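# Set worn-joint lamp's head over farthest stable numbered mark

## Task

The lamp has a worn joint, so it droops when extended too far or when jolted. Place its head above the numbered mark that lies farthest from the lamp's foot while the lamp still holds itself up unaided. The head's centre must sit above the bench at a height roughly equal to the head's width. The foot is loose and must finish standing exactly where it stands now. Release the lamp and move the grippers away at the end. The lamp must stay in place without any support from the robot.

## Robot and tools

Robot: two Doosan M1013 six-joint arms, named left_arm and right_arm, each with a Robotiq 2F-140 two-finger gripper. The names are labels only and do not match sides of a camera image. In the scene frame, the left_arm base sits at (+0.010, +0.471, 0) m, turned slightly about z (quat_wxyz +0.997, 0, 0, +0.073). The right_arm base sits at (+0.040, -0.640, 0) m with no rotation. The origin is on the table top between the arms. +z is up, +x reaches out over the table, and left_arm is on the +y side.

Gripper axes: the fingers point along the gripper's +z and close along its y. The reported end_effector_position is the point between the closed pads. Closed fingertips reach about 33 mm past it, and open ones about 9 mm. While closing, the tips travel roughly 24 mm further out, so keep that much clearance above the bench.

execute_actions(actions): a list of actions, run one after another. Each action is up to 15 rows, and each row lasts one control step (1/30 s). If an action has fewer than 15 rows, its last row repeats to fill the 15 steps. A row is one flat list of 18 numbers, each in [-1, 1], covering both arms even if only one moves. The first 9 are left_arm: dx, dy, dz, rx, ry, rz, then gripper position, force_limit, speed. The next 9 are the same for right_arm. The six motion numbers are an offset, not a pose. They are measured in the gripper's own axes from where that gripper was at the start of the action, and every row refers back to that same start, not to the previous row. For the first action of a call, the start is the last pose a result reported. Scale: 1.0 equals 0.6 m of travel or 180 degrees. rx, ry, rz form a single rotation vector. An empty list just returns the current state and images.

Gripper numbers. position: +1 is fully open (140 mm), the pads touch near -0.8, and -1 closes until something blocks them. force_limit: about 14 N at -1, 60 N at 0 and 107 N at +1, for parts up to 40 mm wide. speed: about 30 mm/s at -1, 140 at 0 and 250 at +1. To keep a gripper unchanged, repeat its last three numbers, because 0 is itself a command. After closing on something, check that object_status is 2. Its other values: 0 moving, 1 blocked while opening, 3 at target or pads met. To squeeze harder while status is 2, raise force_limit and switch position between -1 and -0.98. position_measured is in counts: 3 is open and 230 is pads touching.

Controller behaviour: each step, the commanded pose is clipped to 70 mm and 16 degrees from the measured pose. Damped inverse kinematics then tracks it, putting position ahead of orientation. A distant target can need several actions. After an action, an arm only goes as far as its last clipped pose. The Hand target lines show where each arm is heading. Elbows stop just short of straight. The reported hand position can be off, more so at long reach.

move(target, speed, stop_force, blocking): target is one 18-number row in the same layout as above. The offsets are measured from the pose in the most recent result that shows one, and the gripper numbers are sent at the start. Both grippers follow straight paths that finish together, lasting 0.5 to 10 s. speed is the top path speed in m/s, from 0.002 to 0.5, default 0.25, and turning is capped at twice that in rad/s. The paths ignore obstacles and the other arm, and grippers can lag, drift or overshoot speed near full stretch. stop_force, from 20 to 80 N and shared by both arms, ends an arm's path once it feels that much extra push along its direction of travel. Use it only at very low speed, not with rotation, and not when backing away from something the gripper presses on. It is unavailable near stretched poses and in the first 0.2 s. blocking=false returns after 0.5 s while motion continues. It cannot be combined with stop_force, and later motion calls are refused until wait or stop reports the end. The result adds a move: line: done, off_target, moving, held, contact or fault, plus limits such as paced (pose clipped) or held (steps blocked, after which the arm may speed up).

wait(seconds): 0 to 10; lets time pass while arms keep their last command. stop(): brakes a running move; the fingers keep going. zoom_image(camera, region): a closer view of cam_high (672x504), cam_low (672x504), cam_left_wrist or cam_right_wrist (616x616). region is [x0, y0, x1, y1] in pixels from the top-left corner, at most 504 square. read_manual(section): licence texts only. finished_scene(scene): ends the current scene by its number and reports success; it cannot be undone.

Result lines: each arm's pose (metres, quaternion wxyz) and velocities, Hand target, Flange force (an estimated outside force on the gripper, noisy, and including held weight; 'no reading' near singular poses), 'pose unreachable' when the clearance check altered a command, and MOTOR HOT or fault warnings.

Avoid: a joint torque reaching its limit (waist and shoulder 319, elbow 150, wrist joints 42.3 N m), or any outside force of 144 N. Either stops that arm for 10 s and drops the rest of the call. The arms are stiff, so aiming even slightly past a firm contact can trigger this. Don't let the arms collide or push on each other. Don't knock anything off the table. Move the lamp gently, since jolts make it sink. Keep its foot where it started, and avoid drops, slips and slams. Holding loads heats motors, and overheating sets the brakes.

Each tool is called after ">>>" as name(argument=value, ...), one argument or row to a line, values as JSON.

## Session

>>> execute_actions(
  actions=[],
)

Scene clock: 0.00 s.
left_arm: end_effector_position=(+0.8243, +0.4711, +0.3890) position_measured=3 object_status=3 end_effector_quat_wxyz=(+0.026, +0.990, +0.140, -0.007) end_effector_velocity=(+0.000, +0.000, +0.000) end_effector_angular_velocity=(-0.000, -0.001, +0.001) | right_arm: end_effector_position=(+0.4012, -0.0513, +0.1006) position_measured=3 object_status=3 end_effector_quat_wxyz=(-0.399, +0.827, -0.225, +0.325) end_effector_velocity=(-0.000, +0.000, -0.000) end_effector_angular_velocity=(-0.002, -0.001, +0.002)
Joint positions: left_arm=[-0.165  0.428  1.135 -0.054  1.585  1.27 ] | right_arm=[ 1.207  0.276  2.372  0.853 -0.704  2.308]
Joint velocities: left_arm=[ 0.     0.    -0.001 -0.     0.    -0.   ] | right_arm=[ 0.     0.001 -0.    -0.001  0.    -0.001]
Flange force (N, the push that the arm receives, along the gripper's own x y z axes): no reading
Hand target (left_arm): +0.824, +0.471, +0.389; +0.026, +0.990, +0.140, -0.007
Hand target (right_arm): +0.401, -0.051, +0.101; -0.399, +0.827, -0.225, +0.325

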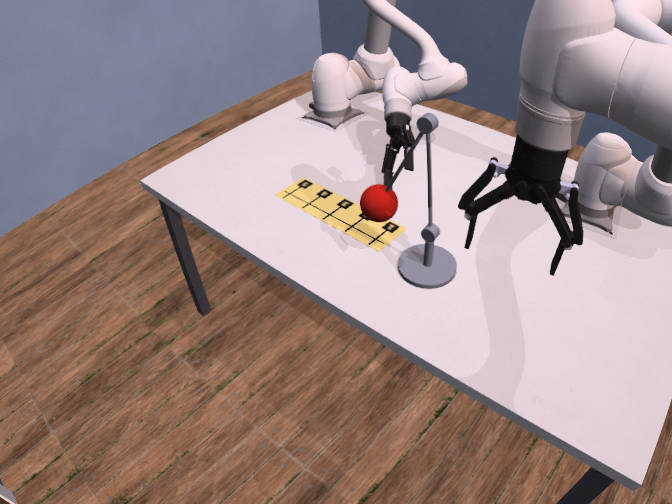

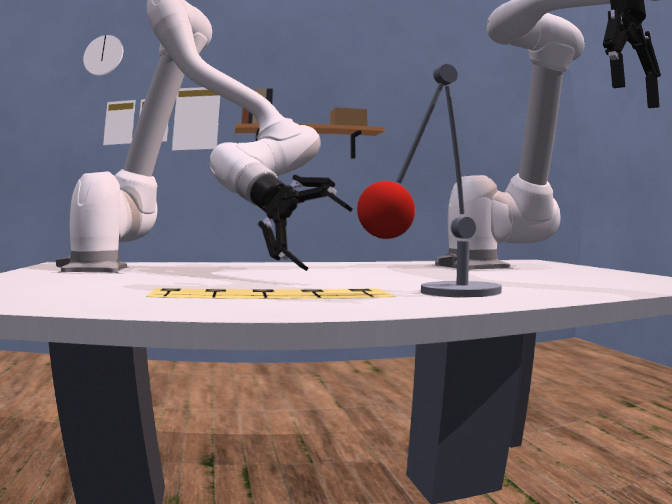

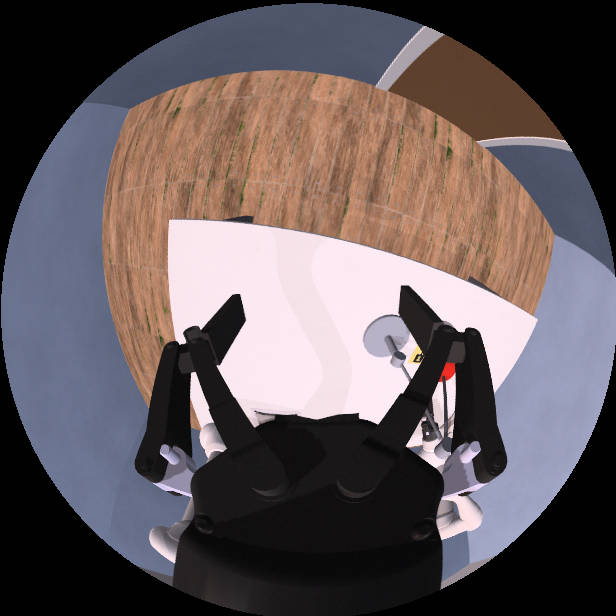

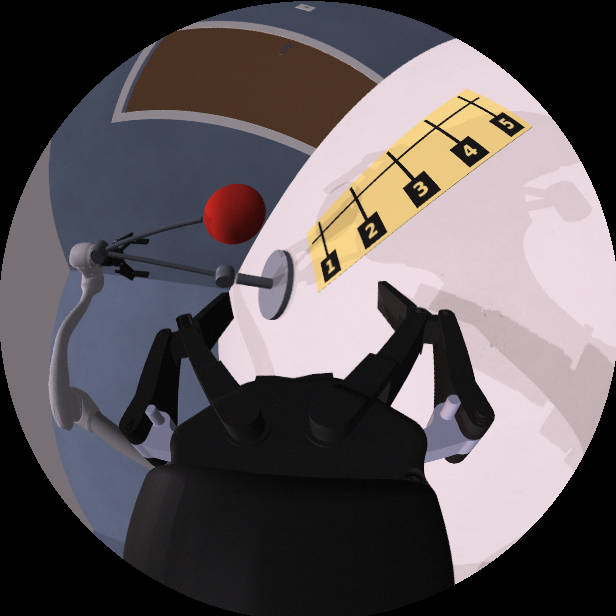

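I'll take a closer look at the lamp and the strip of marks.

>>> zoom_image(
  camera="cam_high",
  region=[250, 90, 500, 310],
)

>>> zoom_image(
  camera="cam_low",
  region=[130, 50, 530, 320],
)

>>> zoom_image(
  camera="cam_right_wrist",
  region=[50, 70, 550, 350],
)

Region (250, 90, 500, 310) of cam_high's 672x504 image, scaled by 2.016, with more detail than that image has; it fills the top 444 rows of this view, and the rest is white.

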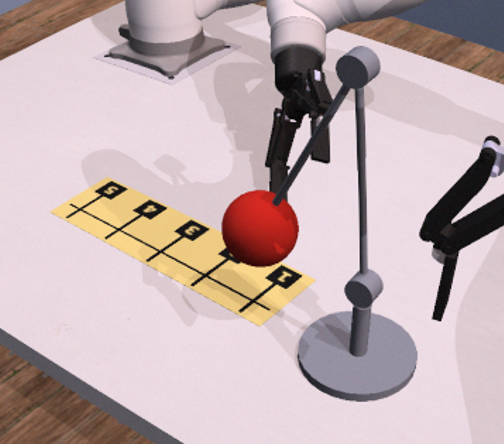

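Region (130, 50, 530, 320) of cam_low's 672x504 image, scaled by 1.260, with more detail than that image has; it fills the top 340 rows of this view, and the rest is white.

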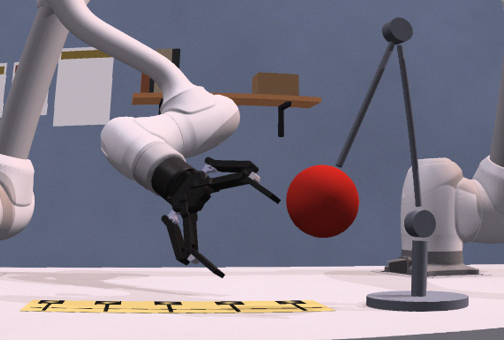

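Region (50, 70, 550, 350) of cam_right_wrist's 616x616 image, scaled by 1.008, with more detail than that image has; it fills the top 282 rows of this view, and the rest is white.

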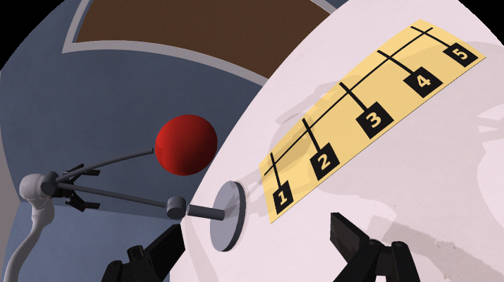

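>>> zoom_image(
  camera="cam_low",
  region=[472, 0, 672, 150],
)

>>> zoom_image(
  camera="cam_low",
  region=[340, 160, 540, 310],
)

>>> zoom_image(
  camera="cam_low",
  region=[130, 250, 410, 320],
)

>>> zoom_image(
  camera="cam_low",
  region=[30, 150, 230, 300],
)

Region (472, 0, 672, 150) of cam_low's 672x504 image, scaled by 2.520, with more detail than that image has; it fills the top 378 rows of this view, and the rest is white.

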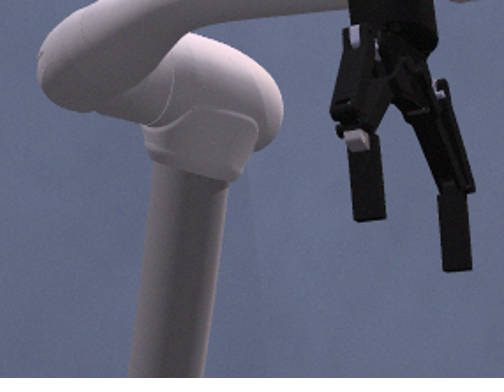

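Region (340, 160, 540, 310) of cam_low's 672x504 image, scaled by 2.520, with more detail than that image has; it fills the top 378 rows of this view, and the rest is white.

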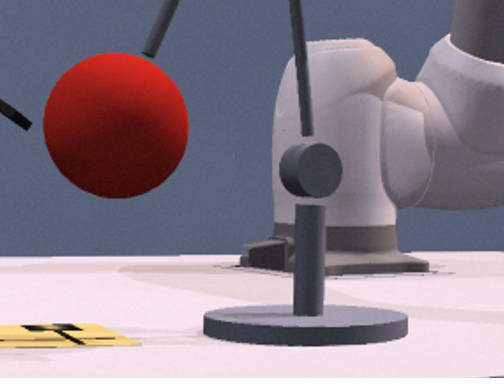

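Region (130, 250, 410, 320) of cam_low's 672x504 image, scaled by 1.800, with more detail than that image has; it fills the top 126 rows of this view, and the rest is white.

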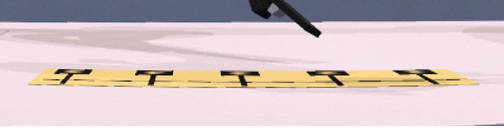

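Region (30, 150, 230, 300) of cam_low's 672x504 image, scaled by 2.520, with more detail than that image has; it fills the top 378 rows of this view, and the rest is white.

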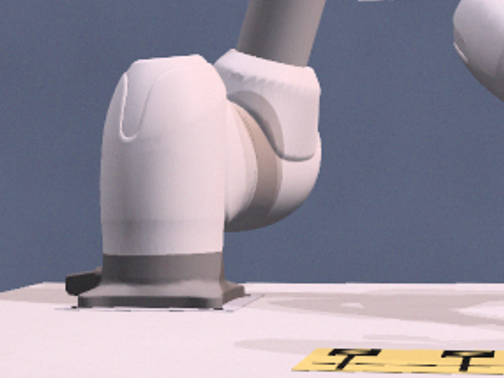

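>>> zoom_image(
  camera="cam_low",
  region=[0, 240, 336, 400],
)

>>> zoom_image(
  camera="cam_low",
  region=[336, 240, 672, 400],
)

>>> zoom_image(
  camera="cam_left_wrist",
  region=[330, 260, 530, 480],
)

Region (0, 240, 336, 400) of cam_low's 672x504 image, scaled by 1.500, with more detail than that image has; it fills the top 240 rows of this view, and the rest is white.

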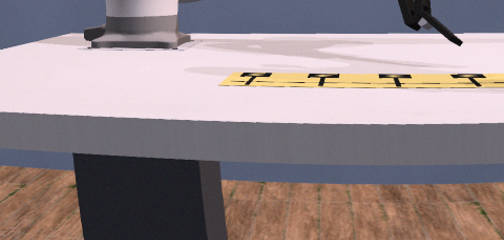

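Region (336, 240, 672, 400) of cam_low's 672x504 image, scaled by 1.500, with more detail than that image has; it fills the top 240 rows of this view, and the rest is white.

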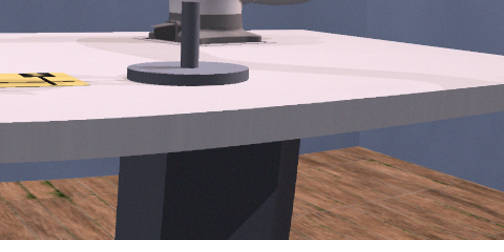

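Region (330, 260, 530, 480) of cam_left_wrist's 616x616 image, scaled by 2.291, with more detail than that image has; it fills the left 458 columns of this view, and the rest is white.

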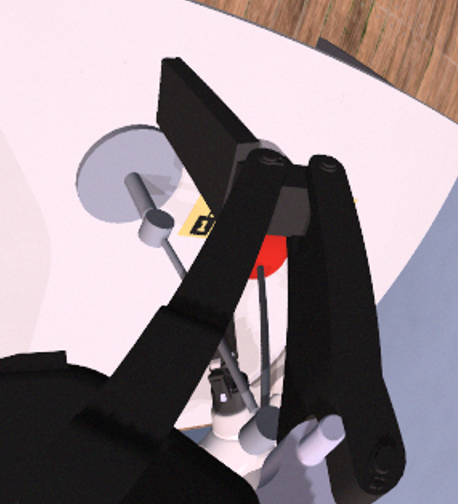

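>>> zoom_image(
  camera="cam_high",
  region=[440, 120, 672, 300],
)

>>> zoom_image(
  camera="cam_high",
  region=[270, 160, 470, 300],
)

>>> zoom_image(
  camera="cam_high",
  region=[280, 30, 480, 200],
)

Region (440, 120, 672, 300) of cam_high's 672x504 image, scaled by 2.172, with more detail than that image has; it fills the top 391 rows of this view, and the rest is white.

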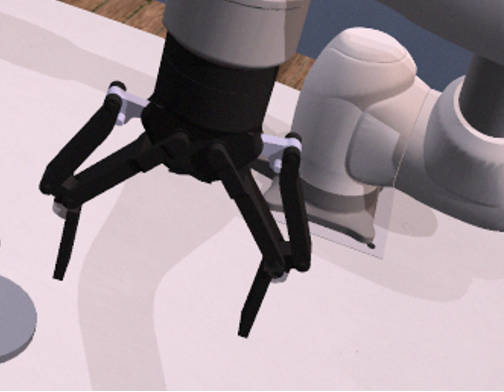

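Region (270, 160, 470, 300) of cam_high's 672x504 image, scaled by 2.520, with more detail than that image has; it fills the top 353 rows of this view, and the rest is white.

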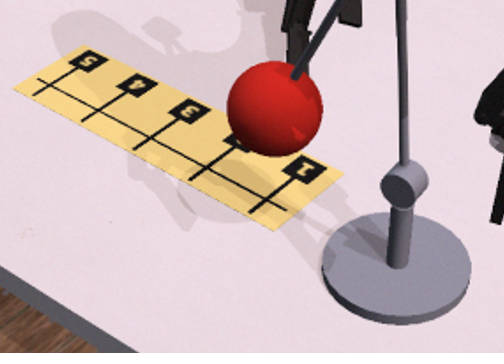

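Region (280, 30, 480, 200) of cam_high's 672x504 image, scaled by 2.520, with more detail than that image has; it fills the top 428 rows of this view, and the rest is white.

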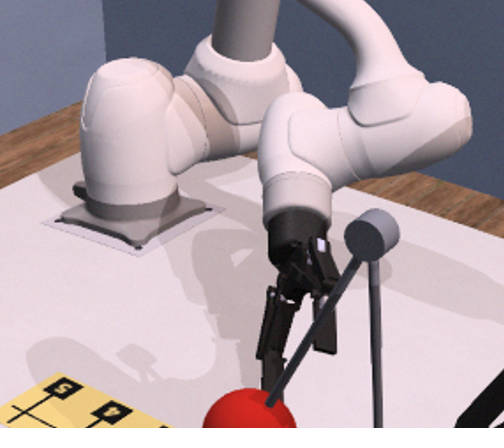

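>>> zoom_image(
  camera="cam_high",
  region=[120, 60, 340, 330],
)

>>> zoom_image(
  camera="cam_high",
  region=[372, 280, 672, 504],
)

Region (120, 60, 340, 330) of cam_high's 672x504 image, scaled by 1.867, with more detail than that image has; it fills the left 411 columns of this view, and the rest is white.

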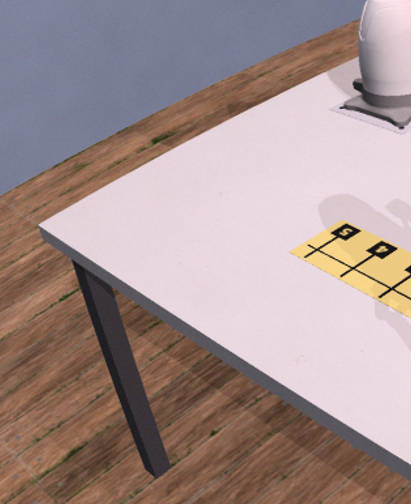

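Region (372, 280, 672, 504) of cam_high's 672x504 image, scaled by 1.680, with more detail than that image has; it fills the top 376 rows of this view, and the rest is white.

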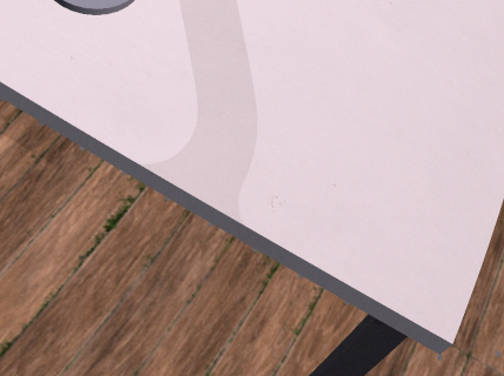

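>>> zoom_image(
  camera="cam_high",
  region=[270, 170, 350, 230],
)

>>> zoom_image(
  camera="cam_high",
  region=[330, 180, 420, 260],
)

>>> zoom_image(
  camera="cam_high",
  region=[390, 215, 470, 295],
)

>>> zoom_image(
  camera="cam_low",
  region=[380, 50, 500, 200],
)

Region (270, 170, 350, 230) of cam_high's 672x504 image, scaled by 6.300, with more detail than that image has; it fills the top 378 rows of this view, and the rest is white.

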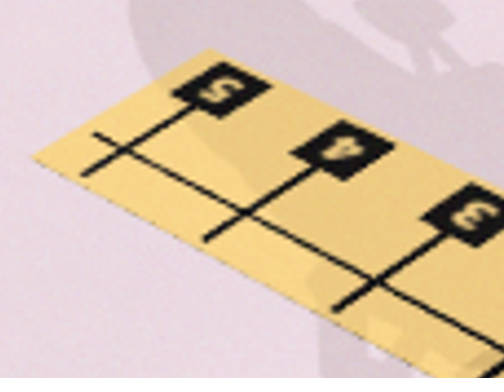

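Region (330, 180, 420, 260) of cam_high's 672x504 image, scaled by 5.600, with more detail than that image has.

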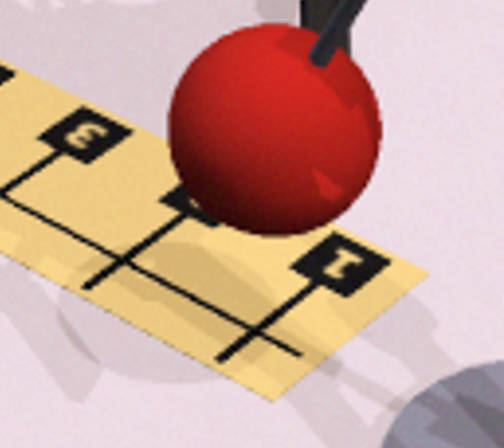

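Region (390, 215, 470, 295) of cam_high's 672x504 image, scaled by 6.300, with more detail than that image has.

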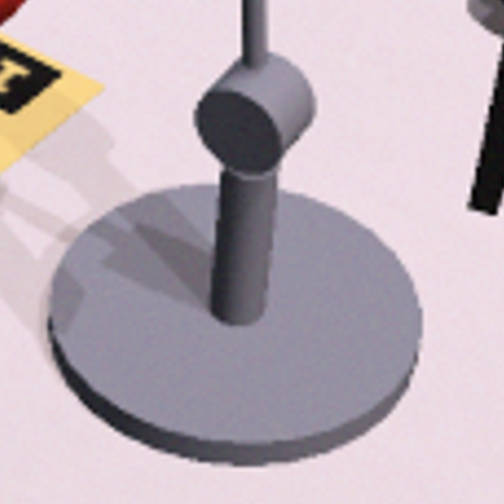

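Region (380, 50, 500, 200) of cam_low's 672x504 image, scaled by 3.360, with more detail than that image has; it fills the left 403 columns of this view, and the rest is white.

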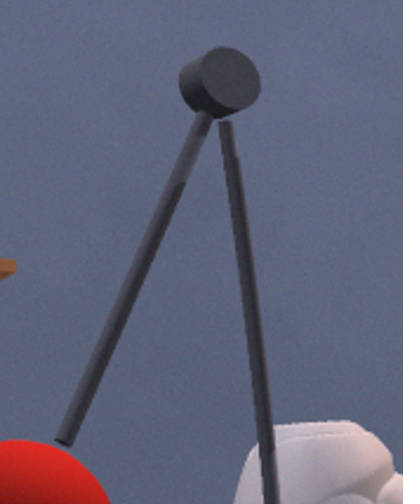

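>>> zoom_image(
  camera="cam_low",
  region=[140, 280, 280, 305],
)

>>> zoom_image(
  camera="cam_low",
  region=[270, 280, 410, 305],
)

>>> zoom_image(
  camera="cam_high",
  region=[390, 100, 460, 160],
)

Region (140, 280, 280, 305) of cam_low's 672x504 image, scaled by 3.600, with more detail than that image has; it fills the top 90 rows of this view, and the rest is white.

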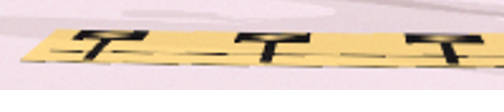

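Region (270, 280, 410, 305) of cam_low's 672x504 image, scaled by 3.600, with more detail than that image has; it fills the top 90 rows of this view, and the rest is white.

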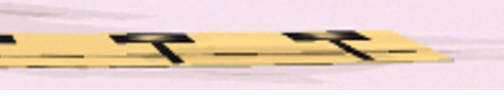

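Region (390, 100, 460, 160) of cam_high's 672x504 image, scaled by 7.200, with more detail than that image has; it fills the top 432 rows of this view, and the rest is white.

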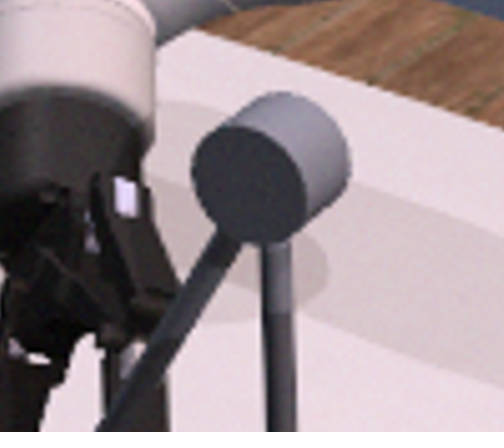

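>>> move(
  target=[-0.4737, 0.2146, 0.5018, -0.2887, 0.2199, 0.5353, 0.1, 0, 0, 0.1057, -0.1756, 0.0877, 0.0585, 0.1052, 0.3855, 1, 0, 0],
  speed=0.4,
)

Scene clock: 44.50 s.
left_arm: end_effector_position=(+0.5854, +0.2521, +0.1011) position_measured=117 object_status=3 end_effector_quat_wxyz=(-0.354, -0.612, +0.612, -0.355) end_effector_velocity=(+0.000, +0.001, -0.000) end_effector_angular_velocity=(-0.000, -0.001, +0.001) | right_arm: end_effector_position=(+0.4944, -0.0031, +0.1839) position_measured=3 object_status=3 end_effector_quat_wxyz=(+0.542, -0.454, +0.683, -0.183) end_effector_velocity=(+0.000, -0.000, +0.000) end_effector_angular_velocity=(+0.002, +0.001, -0.001)
Joint positions: left_arm=[-0.084  0.417  2.098 -1.202  1.189  4.031] | right_arm=[ 1.243  0.366  2.091  1.337 -0.93   3.085]
Joint velocities: left_arm=[ 0.002 -0.     0.    -0.    -0.     0.001] | right_arm=[-0.    -0.001  0.     0.001 -0.     0.001]
Flange force (N, the push that the arm receives, along the gripper's own x y z axes): left_arm=[3.4 10.7 -4.0] | right_arm=[0.8 -3.1 -9.1]
Hand target (left_arm): +0.585, +0.252, +0.101; +0.354, +0.612, -0.612, +0.355
Hand target (right_arm): +0.494, -0.003, +0.184; +0.542, -0.454, +0.683, -0.183
Off the commanded pose (left_arm): 0.001 m, 0 deg.
Off the commanded pose (right_arm): 0.000 m, 0 deg.
move: done

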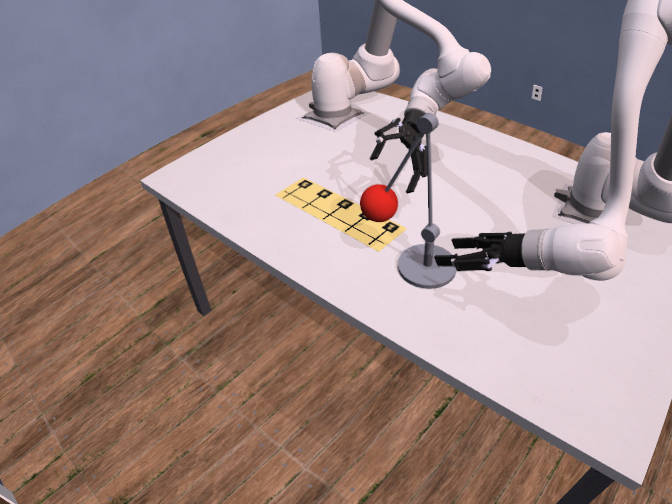

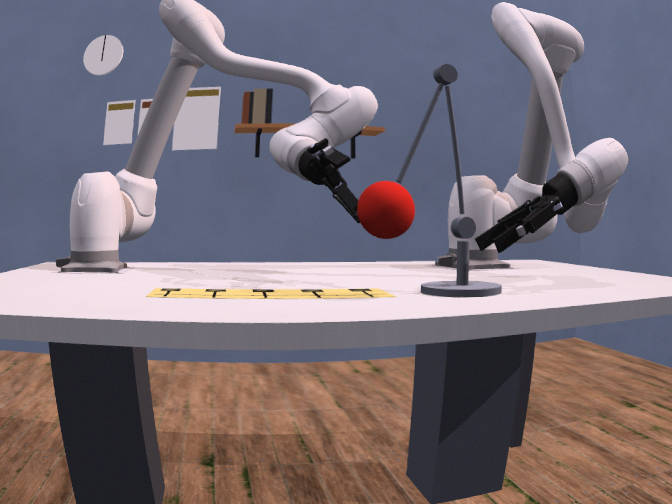

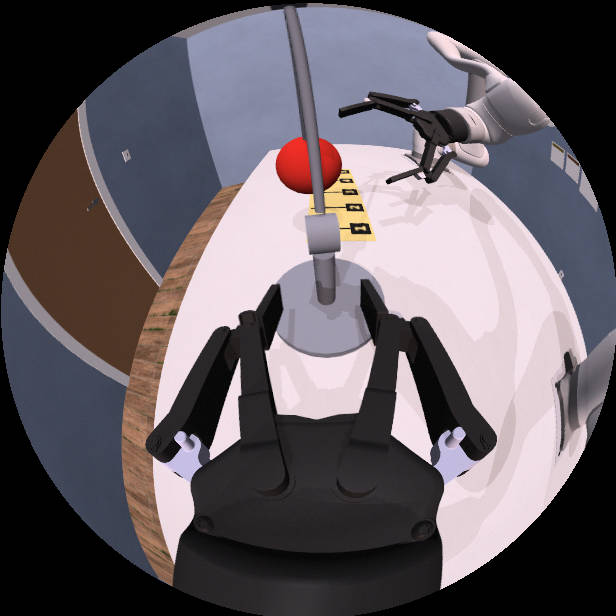

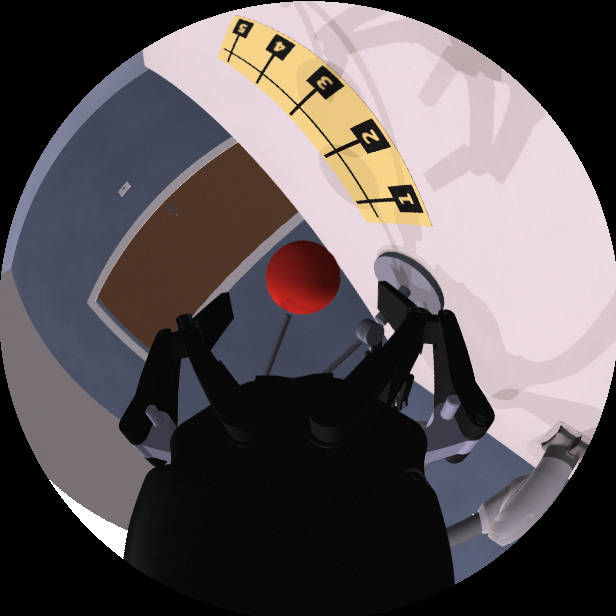

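>>> zoom_image(
  camera="cam_left_wrist",
  region=[230, 120, 420, 370],
)

>>> zoom_image(
  camera="cam_right_wrist",
  region=[170, 200, 460, 420],
)

>>> zoom_image(
  camera="cam_high",
  region=[350, 100, 550, 300],
)

>>> zoom_image(
  camera="cam_low",
  region=[280, 120, 600, 310],
)

Region (230, 120, 420, 370) of cam_left_wrist's 616x616 image, scaled by 2.016, with more detail than that image has; it fills the left 383 columns of this view, and the rest is white.

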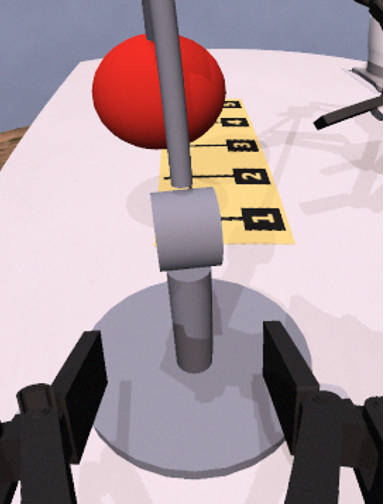

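Region (170, 200, 460, 420) of cam_right_wrist's 616x616 image, scaled by 1.738, with more detail than that image has; it fills the top 382 rows of this view, and the rest is white.

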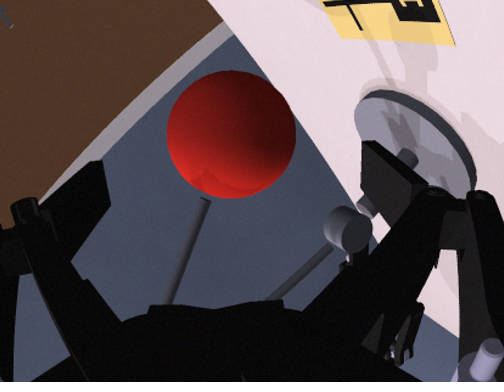

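Region (350, 100, 550, 300) of cam_high's 672x504 image, scaled by 2.520, with more detail than that image has.

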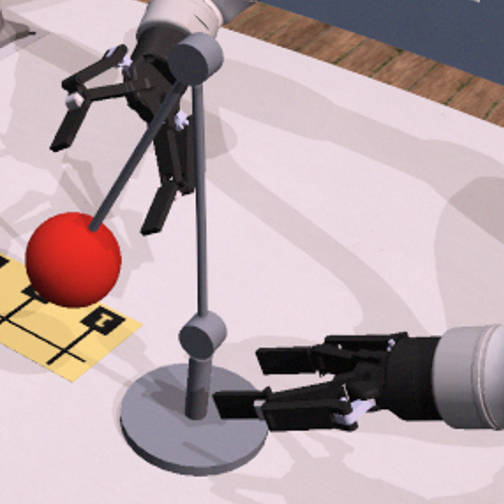

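Region (280, 120, 600, 310) of cam_low's 672x504 image, scaled by 1.575, with more detail than that image has; it fills the top 299 rows of this view, and the rest is white.

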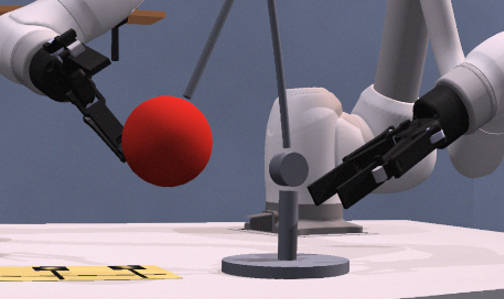

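>>> move(
  target=[0, 0.005, 0.15, 0, 0, 0, 0.1, 0, 0, 0, 0, 0.18, 0, 0, 0, 1, 0, 0],
  speed=0.12,
)

>>> zoom_image(
  camera="cam_left_wrist",
  region=[210, 150, 430, 400],
)

>>> zoom_image(
  camera="cam_right_wrist",
  region=[170, 180, 460, 420],
)

>>> zoom_image(
  camera="cam_low",
  region=[300, 130, 560, 310],
)

>>> zoom_image(
  camera="cam_high",
  region=[330, 130, 500, 300],
)

Scene clock: 49.37 s.
left_arm: end_effector_position=(+0.5826, +0.1742, +0.0562) position_measured=117 object_status=3 end_effector_quat_wxyz=(-0.354, -0.612, +0.612, -0.355) end_effector_velocity=(+0.001, +0.000, +0.000) end_effector_angular_velocity=(-0.000, -0.001, +0.000) | right_arm: end_effector_position=(+0.5923, +0.0230, +0.1467) position_measured=3 object_status=3 end_effector_quat_wxyz=(+0.542, -0.454, +0.683, -0.183) end_effector_velocity=(+0.000, -0.000, -0.000) end_effector_angular_velocity=(-0.001, +0.001, -0.002)
Joint positions: left_arm=[-0.22   0.48   2.125 -1.345  1.091  4.102] | right_arm=[ 1.11   0.483  1.994  1.197 -0.857  3.142]
Joint velocities: left_arm=[ 0.     0.    -0.001 -0.    -0.     0.001] | right_arm=[-0.     0.    -0.001  0.003  0.    -0.003]
Flange force (N, the push that the arm receives, along the gripper's own x y z axes): left_arm=[5.1 11.3 -9.3] | right_arm=[1.0 -2.6 -4.3]
Hand target (left_arm): +0.583, +0.174, +0.056; +0.354, +0.612, -0.612, +0.355
Hand target (right_arm): +0.592, +0.023, +0.147; +0.542, -0.454, +0.683, -0.183
Off the commanded pose (left_arm): 0.000 m, 0 deg.
Off the commanded pose (right_arm): 0.000 m, 0 deg.
move: done

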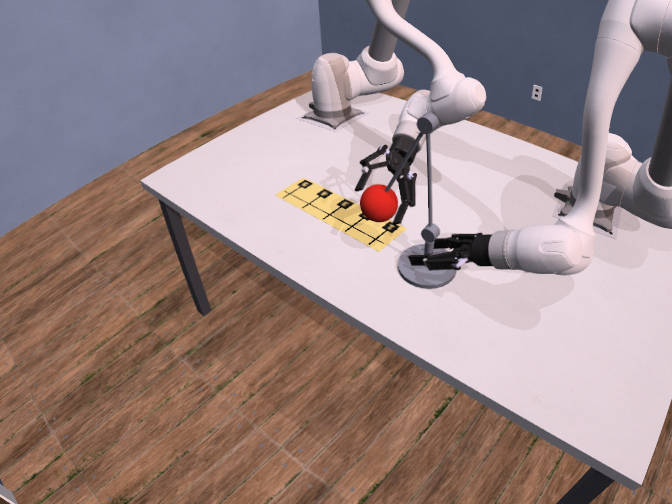

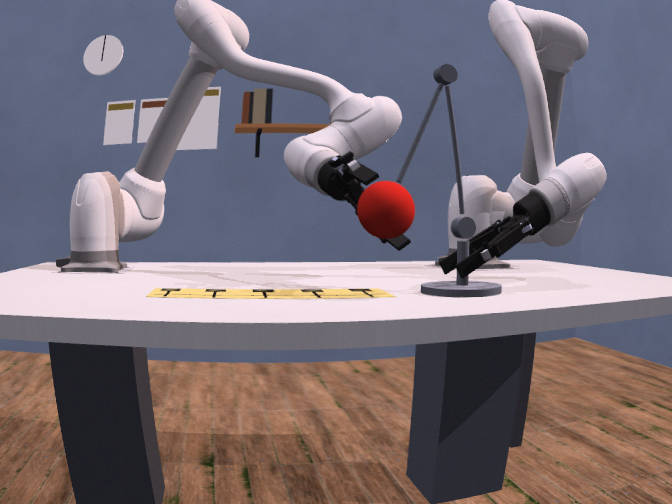

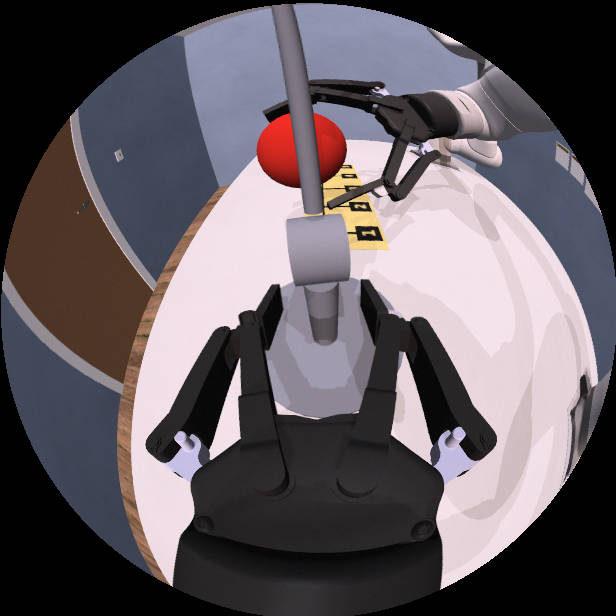

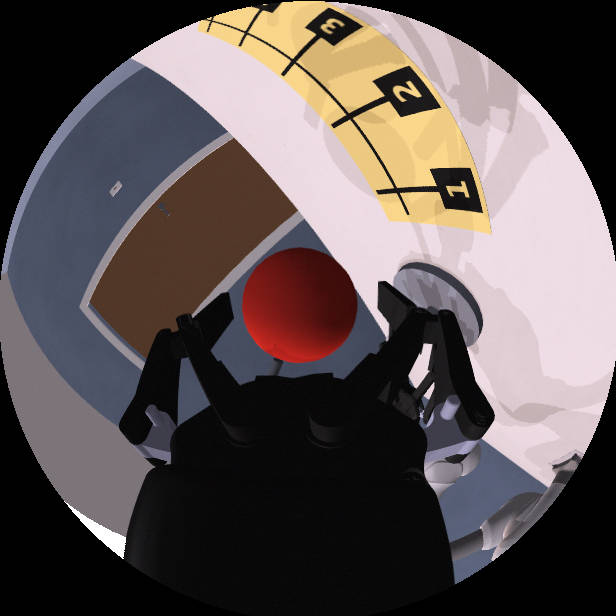

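Region (210, 150, 430, 400) of cam_left_wrist's 616x616 image, scaled by 2.016, with more detail than that image has; it fills the left 444 columns of this view, and the rest is white.

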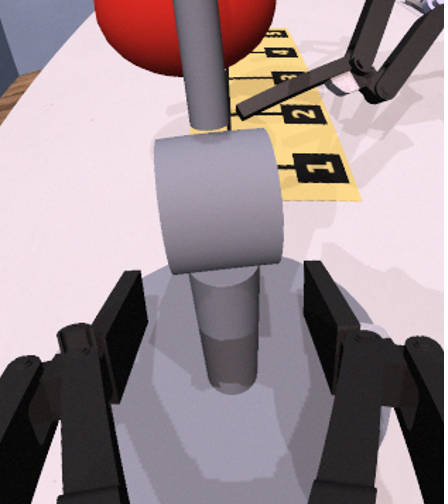

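Region (170, 180, 460, 420) of cam_right_wrist's 616x616 image, scaled by 1.738, with more detail than that image has; it fills the top 417 rows of this view, and the rest is white.

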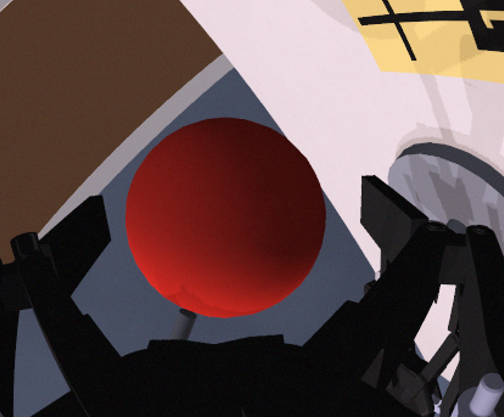

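Region (300, 130, 560, 310) of cam_low's 672x504 image, scaled by 1.938, with more detail than that image has; it fills the top 349 rows of this view, and the rest is white.

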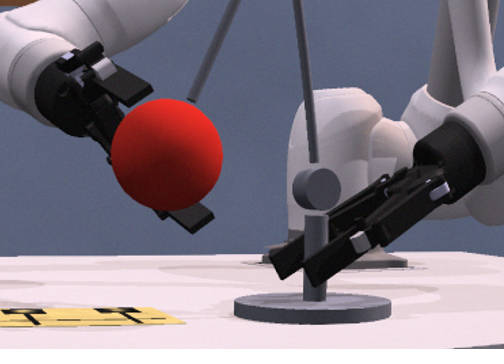

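Region (330, 130, 500, 300) of cam_high's 672x504 image, scaled by 2.965, with more detail than that image has.

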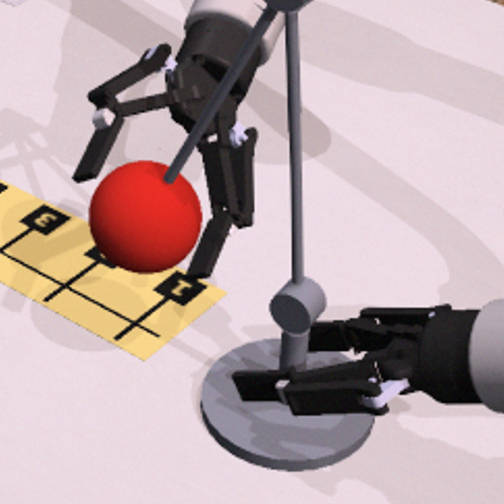

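>>> move(
  target=[0, 0.0035, 0, 0, 0, 0, -0.4, -0.5, 0, 0, -0.008, 0.006, 0, 0, 0, 0.65, -0.5, -0.3],
  speed=0.03,
)

>>> zoom_image(
  camera="cam_left_wrist",
  region=[250, 220, 400, 400],
)

>>> zoom_image(
  camera="cam_right_wrist",
  region=[190, 200, 430, 400],
)

Scene clock: 51.57 s.
left_arm: end_effector_position=(+0.5805, +0.1742, +0.0562) position_measured=179 object_status=3 end_effector_quat_wxyz=(-0.354, -0.612, +0.612, -0.355) end_effector_velocity=(-0.000, -0.000, -0.000) end_effector_angular_velocity=(+0.000, +0.001, -0.000) | right_arm: end_effector_position=(+0.5976, +0.0214, +0.1490) position_measured=47 object_status=3 end_effector_quat_wxyz=(+0.542, -0.454, +0.683, -0.183) end_effector_velocity=(+0.000, +0.001, +0.001) end_effector_angular_velocity=(+0.000, -0.001, +0.001)
Joint positions: left_arm=[-0.22   0.478  2.129 -1.346  1.091  4.105] | right_arm=[ 1.102  0.48   1.992  1.193 -0.851  3.139]
Joint velocities: left_arm=[-0.001  0.    -0.    -0.    -0.    -0.001] | right_arm=[ 0.    -0.    -0.001 -0.001  0.    -0.   ]
Flange force (N, the push that the arm receives, along the gripper's own x y z axes): left_arm=[2.6 12.8 -5.5] | right_arm=[-0.5 -3.9 -7.1]
Hand target (left_arm): +0.580, +0.174, +0.056; +0.354, +0.612, -0.612, +0.355
Hand target (right_arm): +0.598, +0.021, +0.149; +0.542, -0.454, +0.683, -0.183
Off the commanded pose (left_arm): 0.000 m, 0 deg.
Off the commanded pose (right_arm): 0.000 m, 0 deg.
move: done

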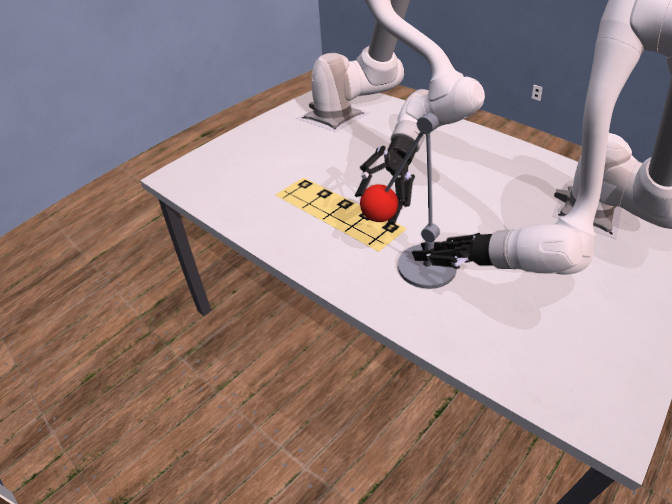

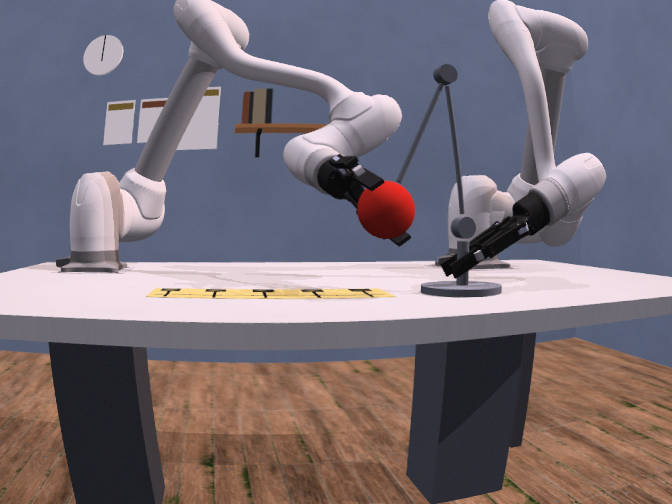

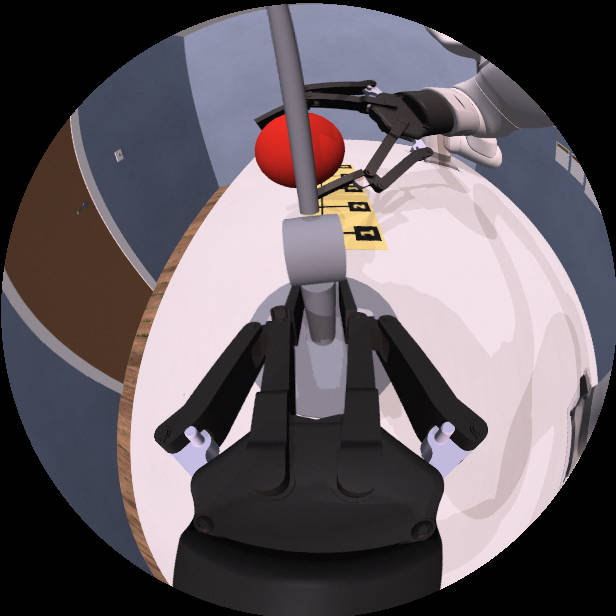

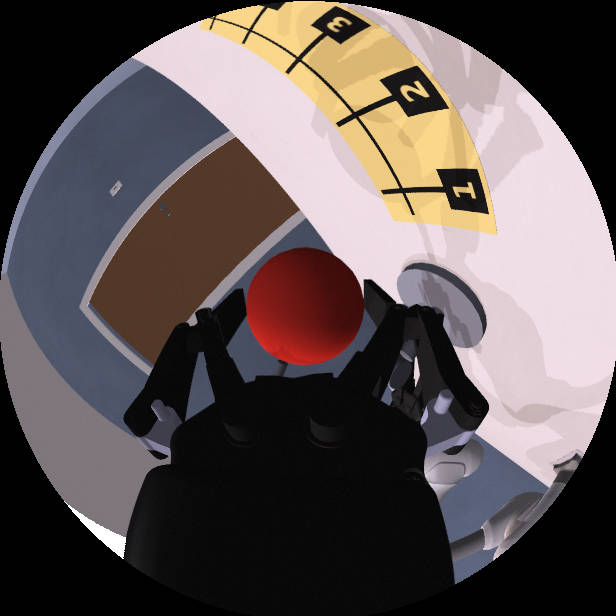

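Region (250, 220, 400, 400) of cam_left_wrist's 616x616 image, scaled by 2.800, with more detail than that image has.

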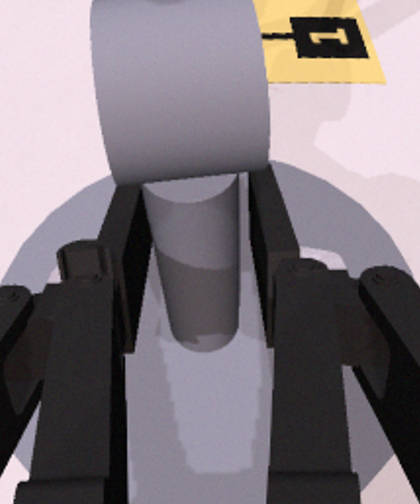

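Region (190, 200, 430, 400) of cam_right_wrist's 616x616 image, scaled by 2.100, with more detail than that image has.

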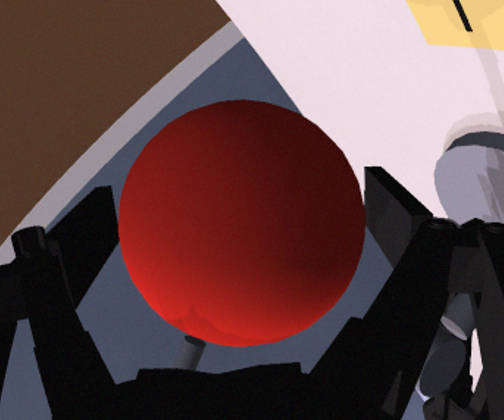

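>>> execute_actions(
  actions=[
    [[0,0,0,0,0,0,-1,0.2,-0.8, 0,0,0,0,0,0,0.65,-0.5,-0.3]],
    [[0,0,0,0,0,0,-1,0.2,-0.8, 0,0,0,0,0,0,-1,-0.2,-0.9]],
  ],
)

Scene clock: 53.43 s.
left_arm: end_effector_position=(+0.5806, +0.1742, +0.0562) position_measured=198 object_status=2 end_effector_quat_wxyz=(-0.354, -0.612, +0.612, -0.355) end_effector_velocity=(+0.000, -0.000, +0.000) end_effector_angular_velocity=(-0.001, -0.001, +0.000) | right_arm: end_effector_position=(+0.5976, +0.0214, +0.1490) position_measured=78 object_status=0 end_effector_quat_wxyz=(+0.542, -0.454, +0.683, -0.183) end_effector_velocity=(-0.000, -0.000, -0.001) end_effector_angular_velocity=(-0.002, -0.000, +0.001)
Joint positions: left_arm=[-0.22   0.478  2.129 -1.346  1.091  4.105] | right_arm=[ 1.102  0.48   1.992  1.193 -0.85   3.138]
Joint velocities: left_arm=[ 0.     0.    -0.001 -0.     0.001  0.   ] | right_arm=[ 0.     0.001  0.    -0.001 -0.    -0.   ]
Flange force (N, the push that the arm receives, along the gripper's own x y z axes): left_arm=[2.1 3.4 -11.0] | right_arm=[11.1 5.7 -4.0]
Flange force at the end of the 1st action (N, along the gripper's axes at the end of the call): left_arm=[3.1 4.4 -14.2] | right_arm=[-0.8 -4.6 -7.9]
Hand target (left_arm): +0.581, +0.174, +0.056; +0.354, +0.612, -0.612, +0.355
Hand target (right_arm): +0.598, +0.021, +0.149; +0.542, -0.454, +0.683, -0.183
Off the commanded pose (left_arm): 0.000 m, 0 deg.
Off the commanded pose (right_arm): 0.000 m, 0 deg.

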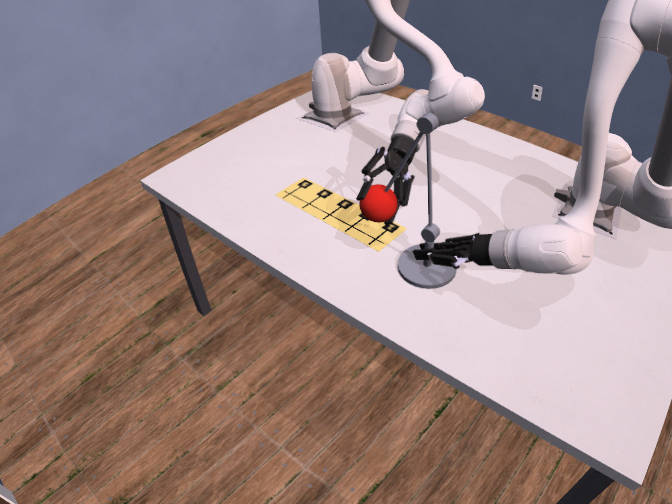

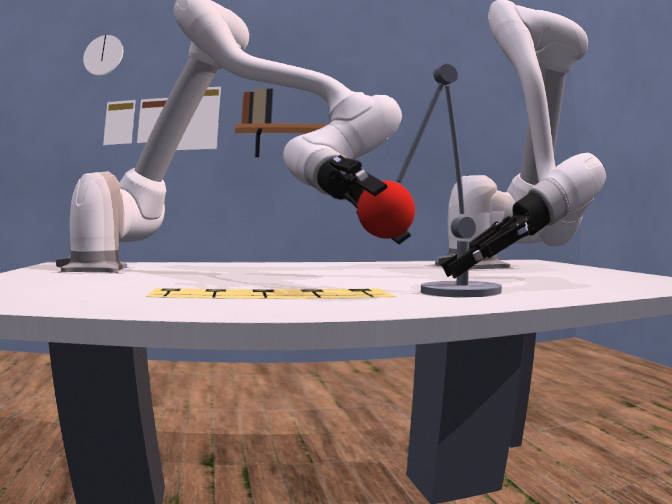

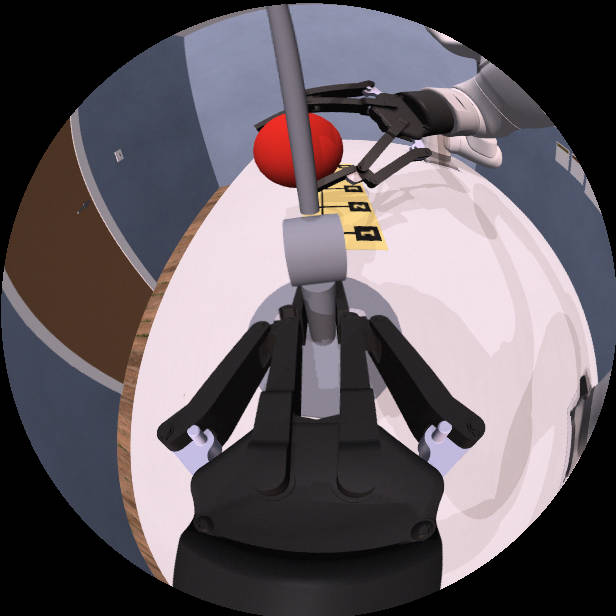

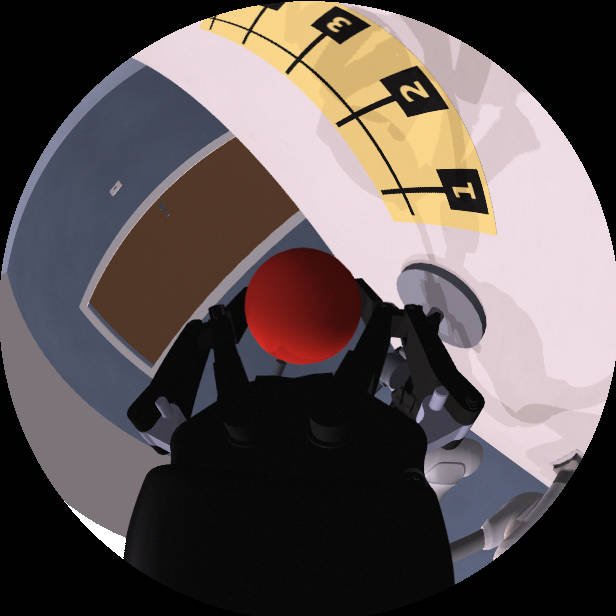

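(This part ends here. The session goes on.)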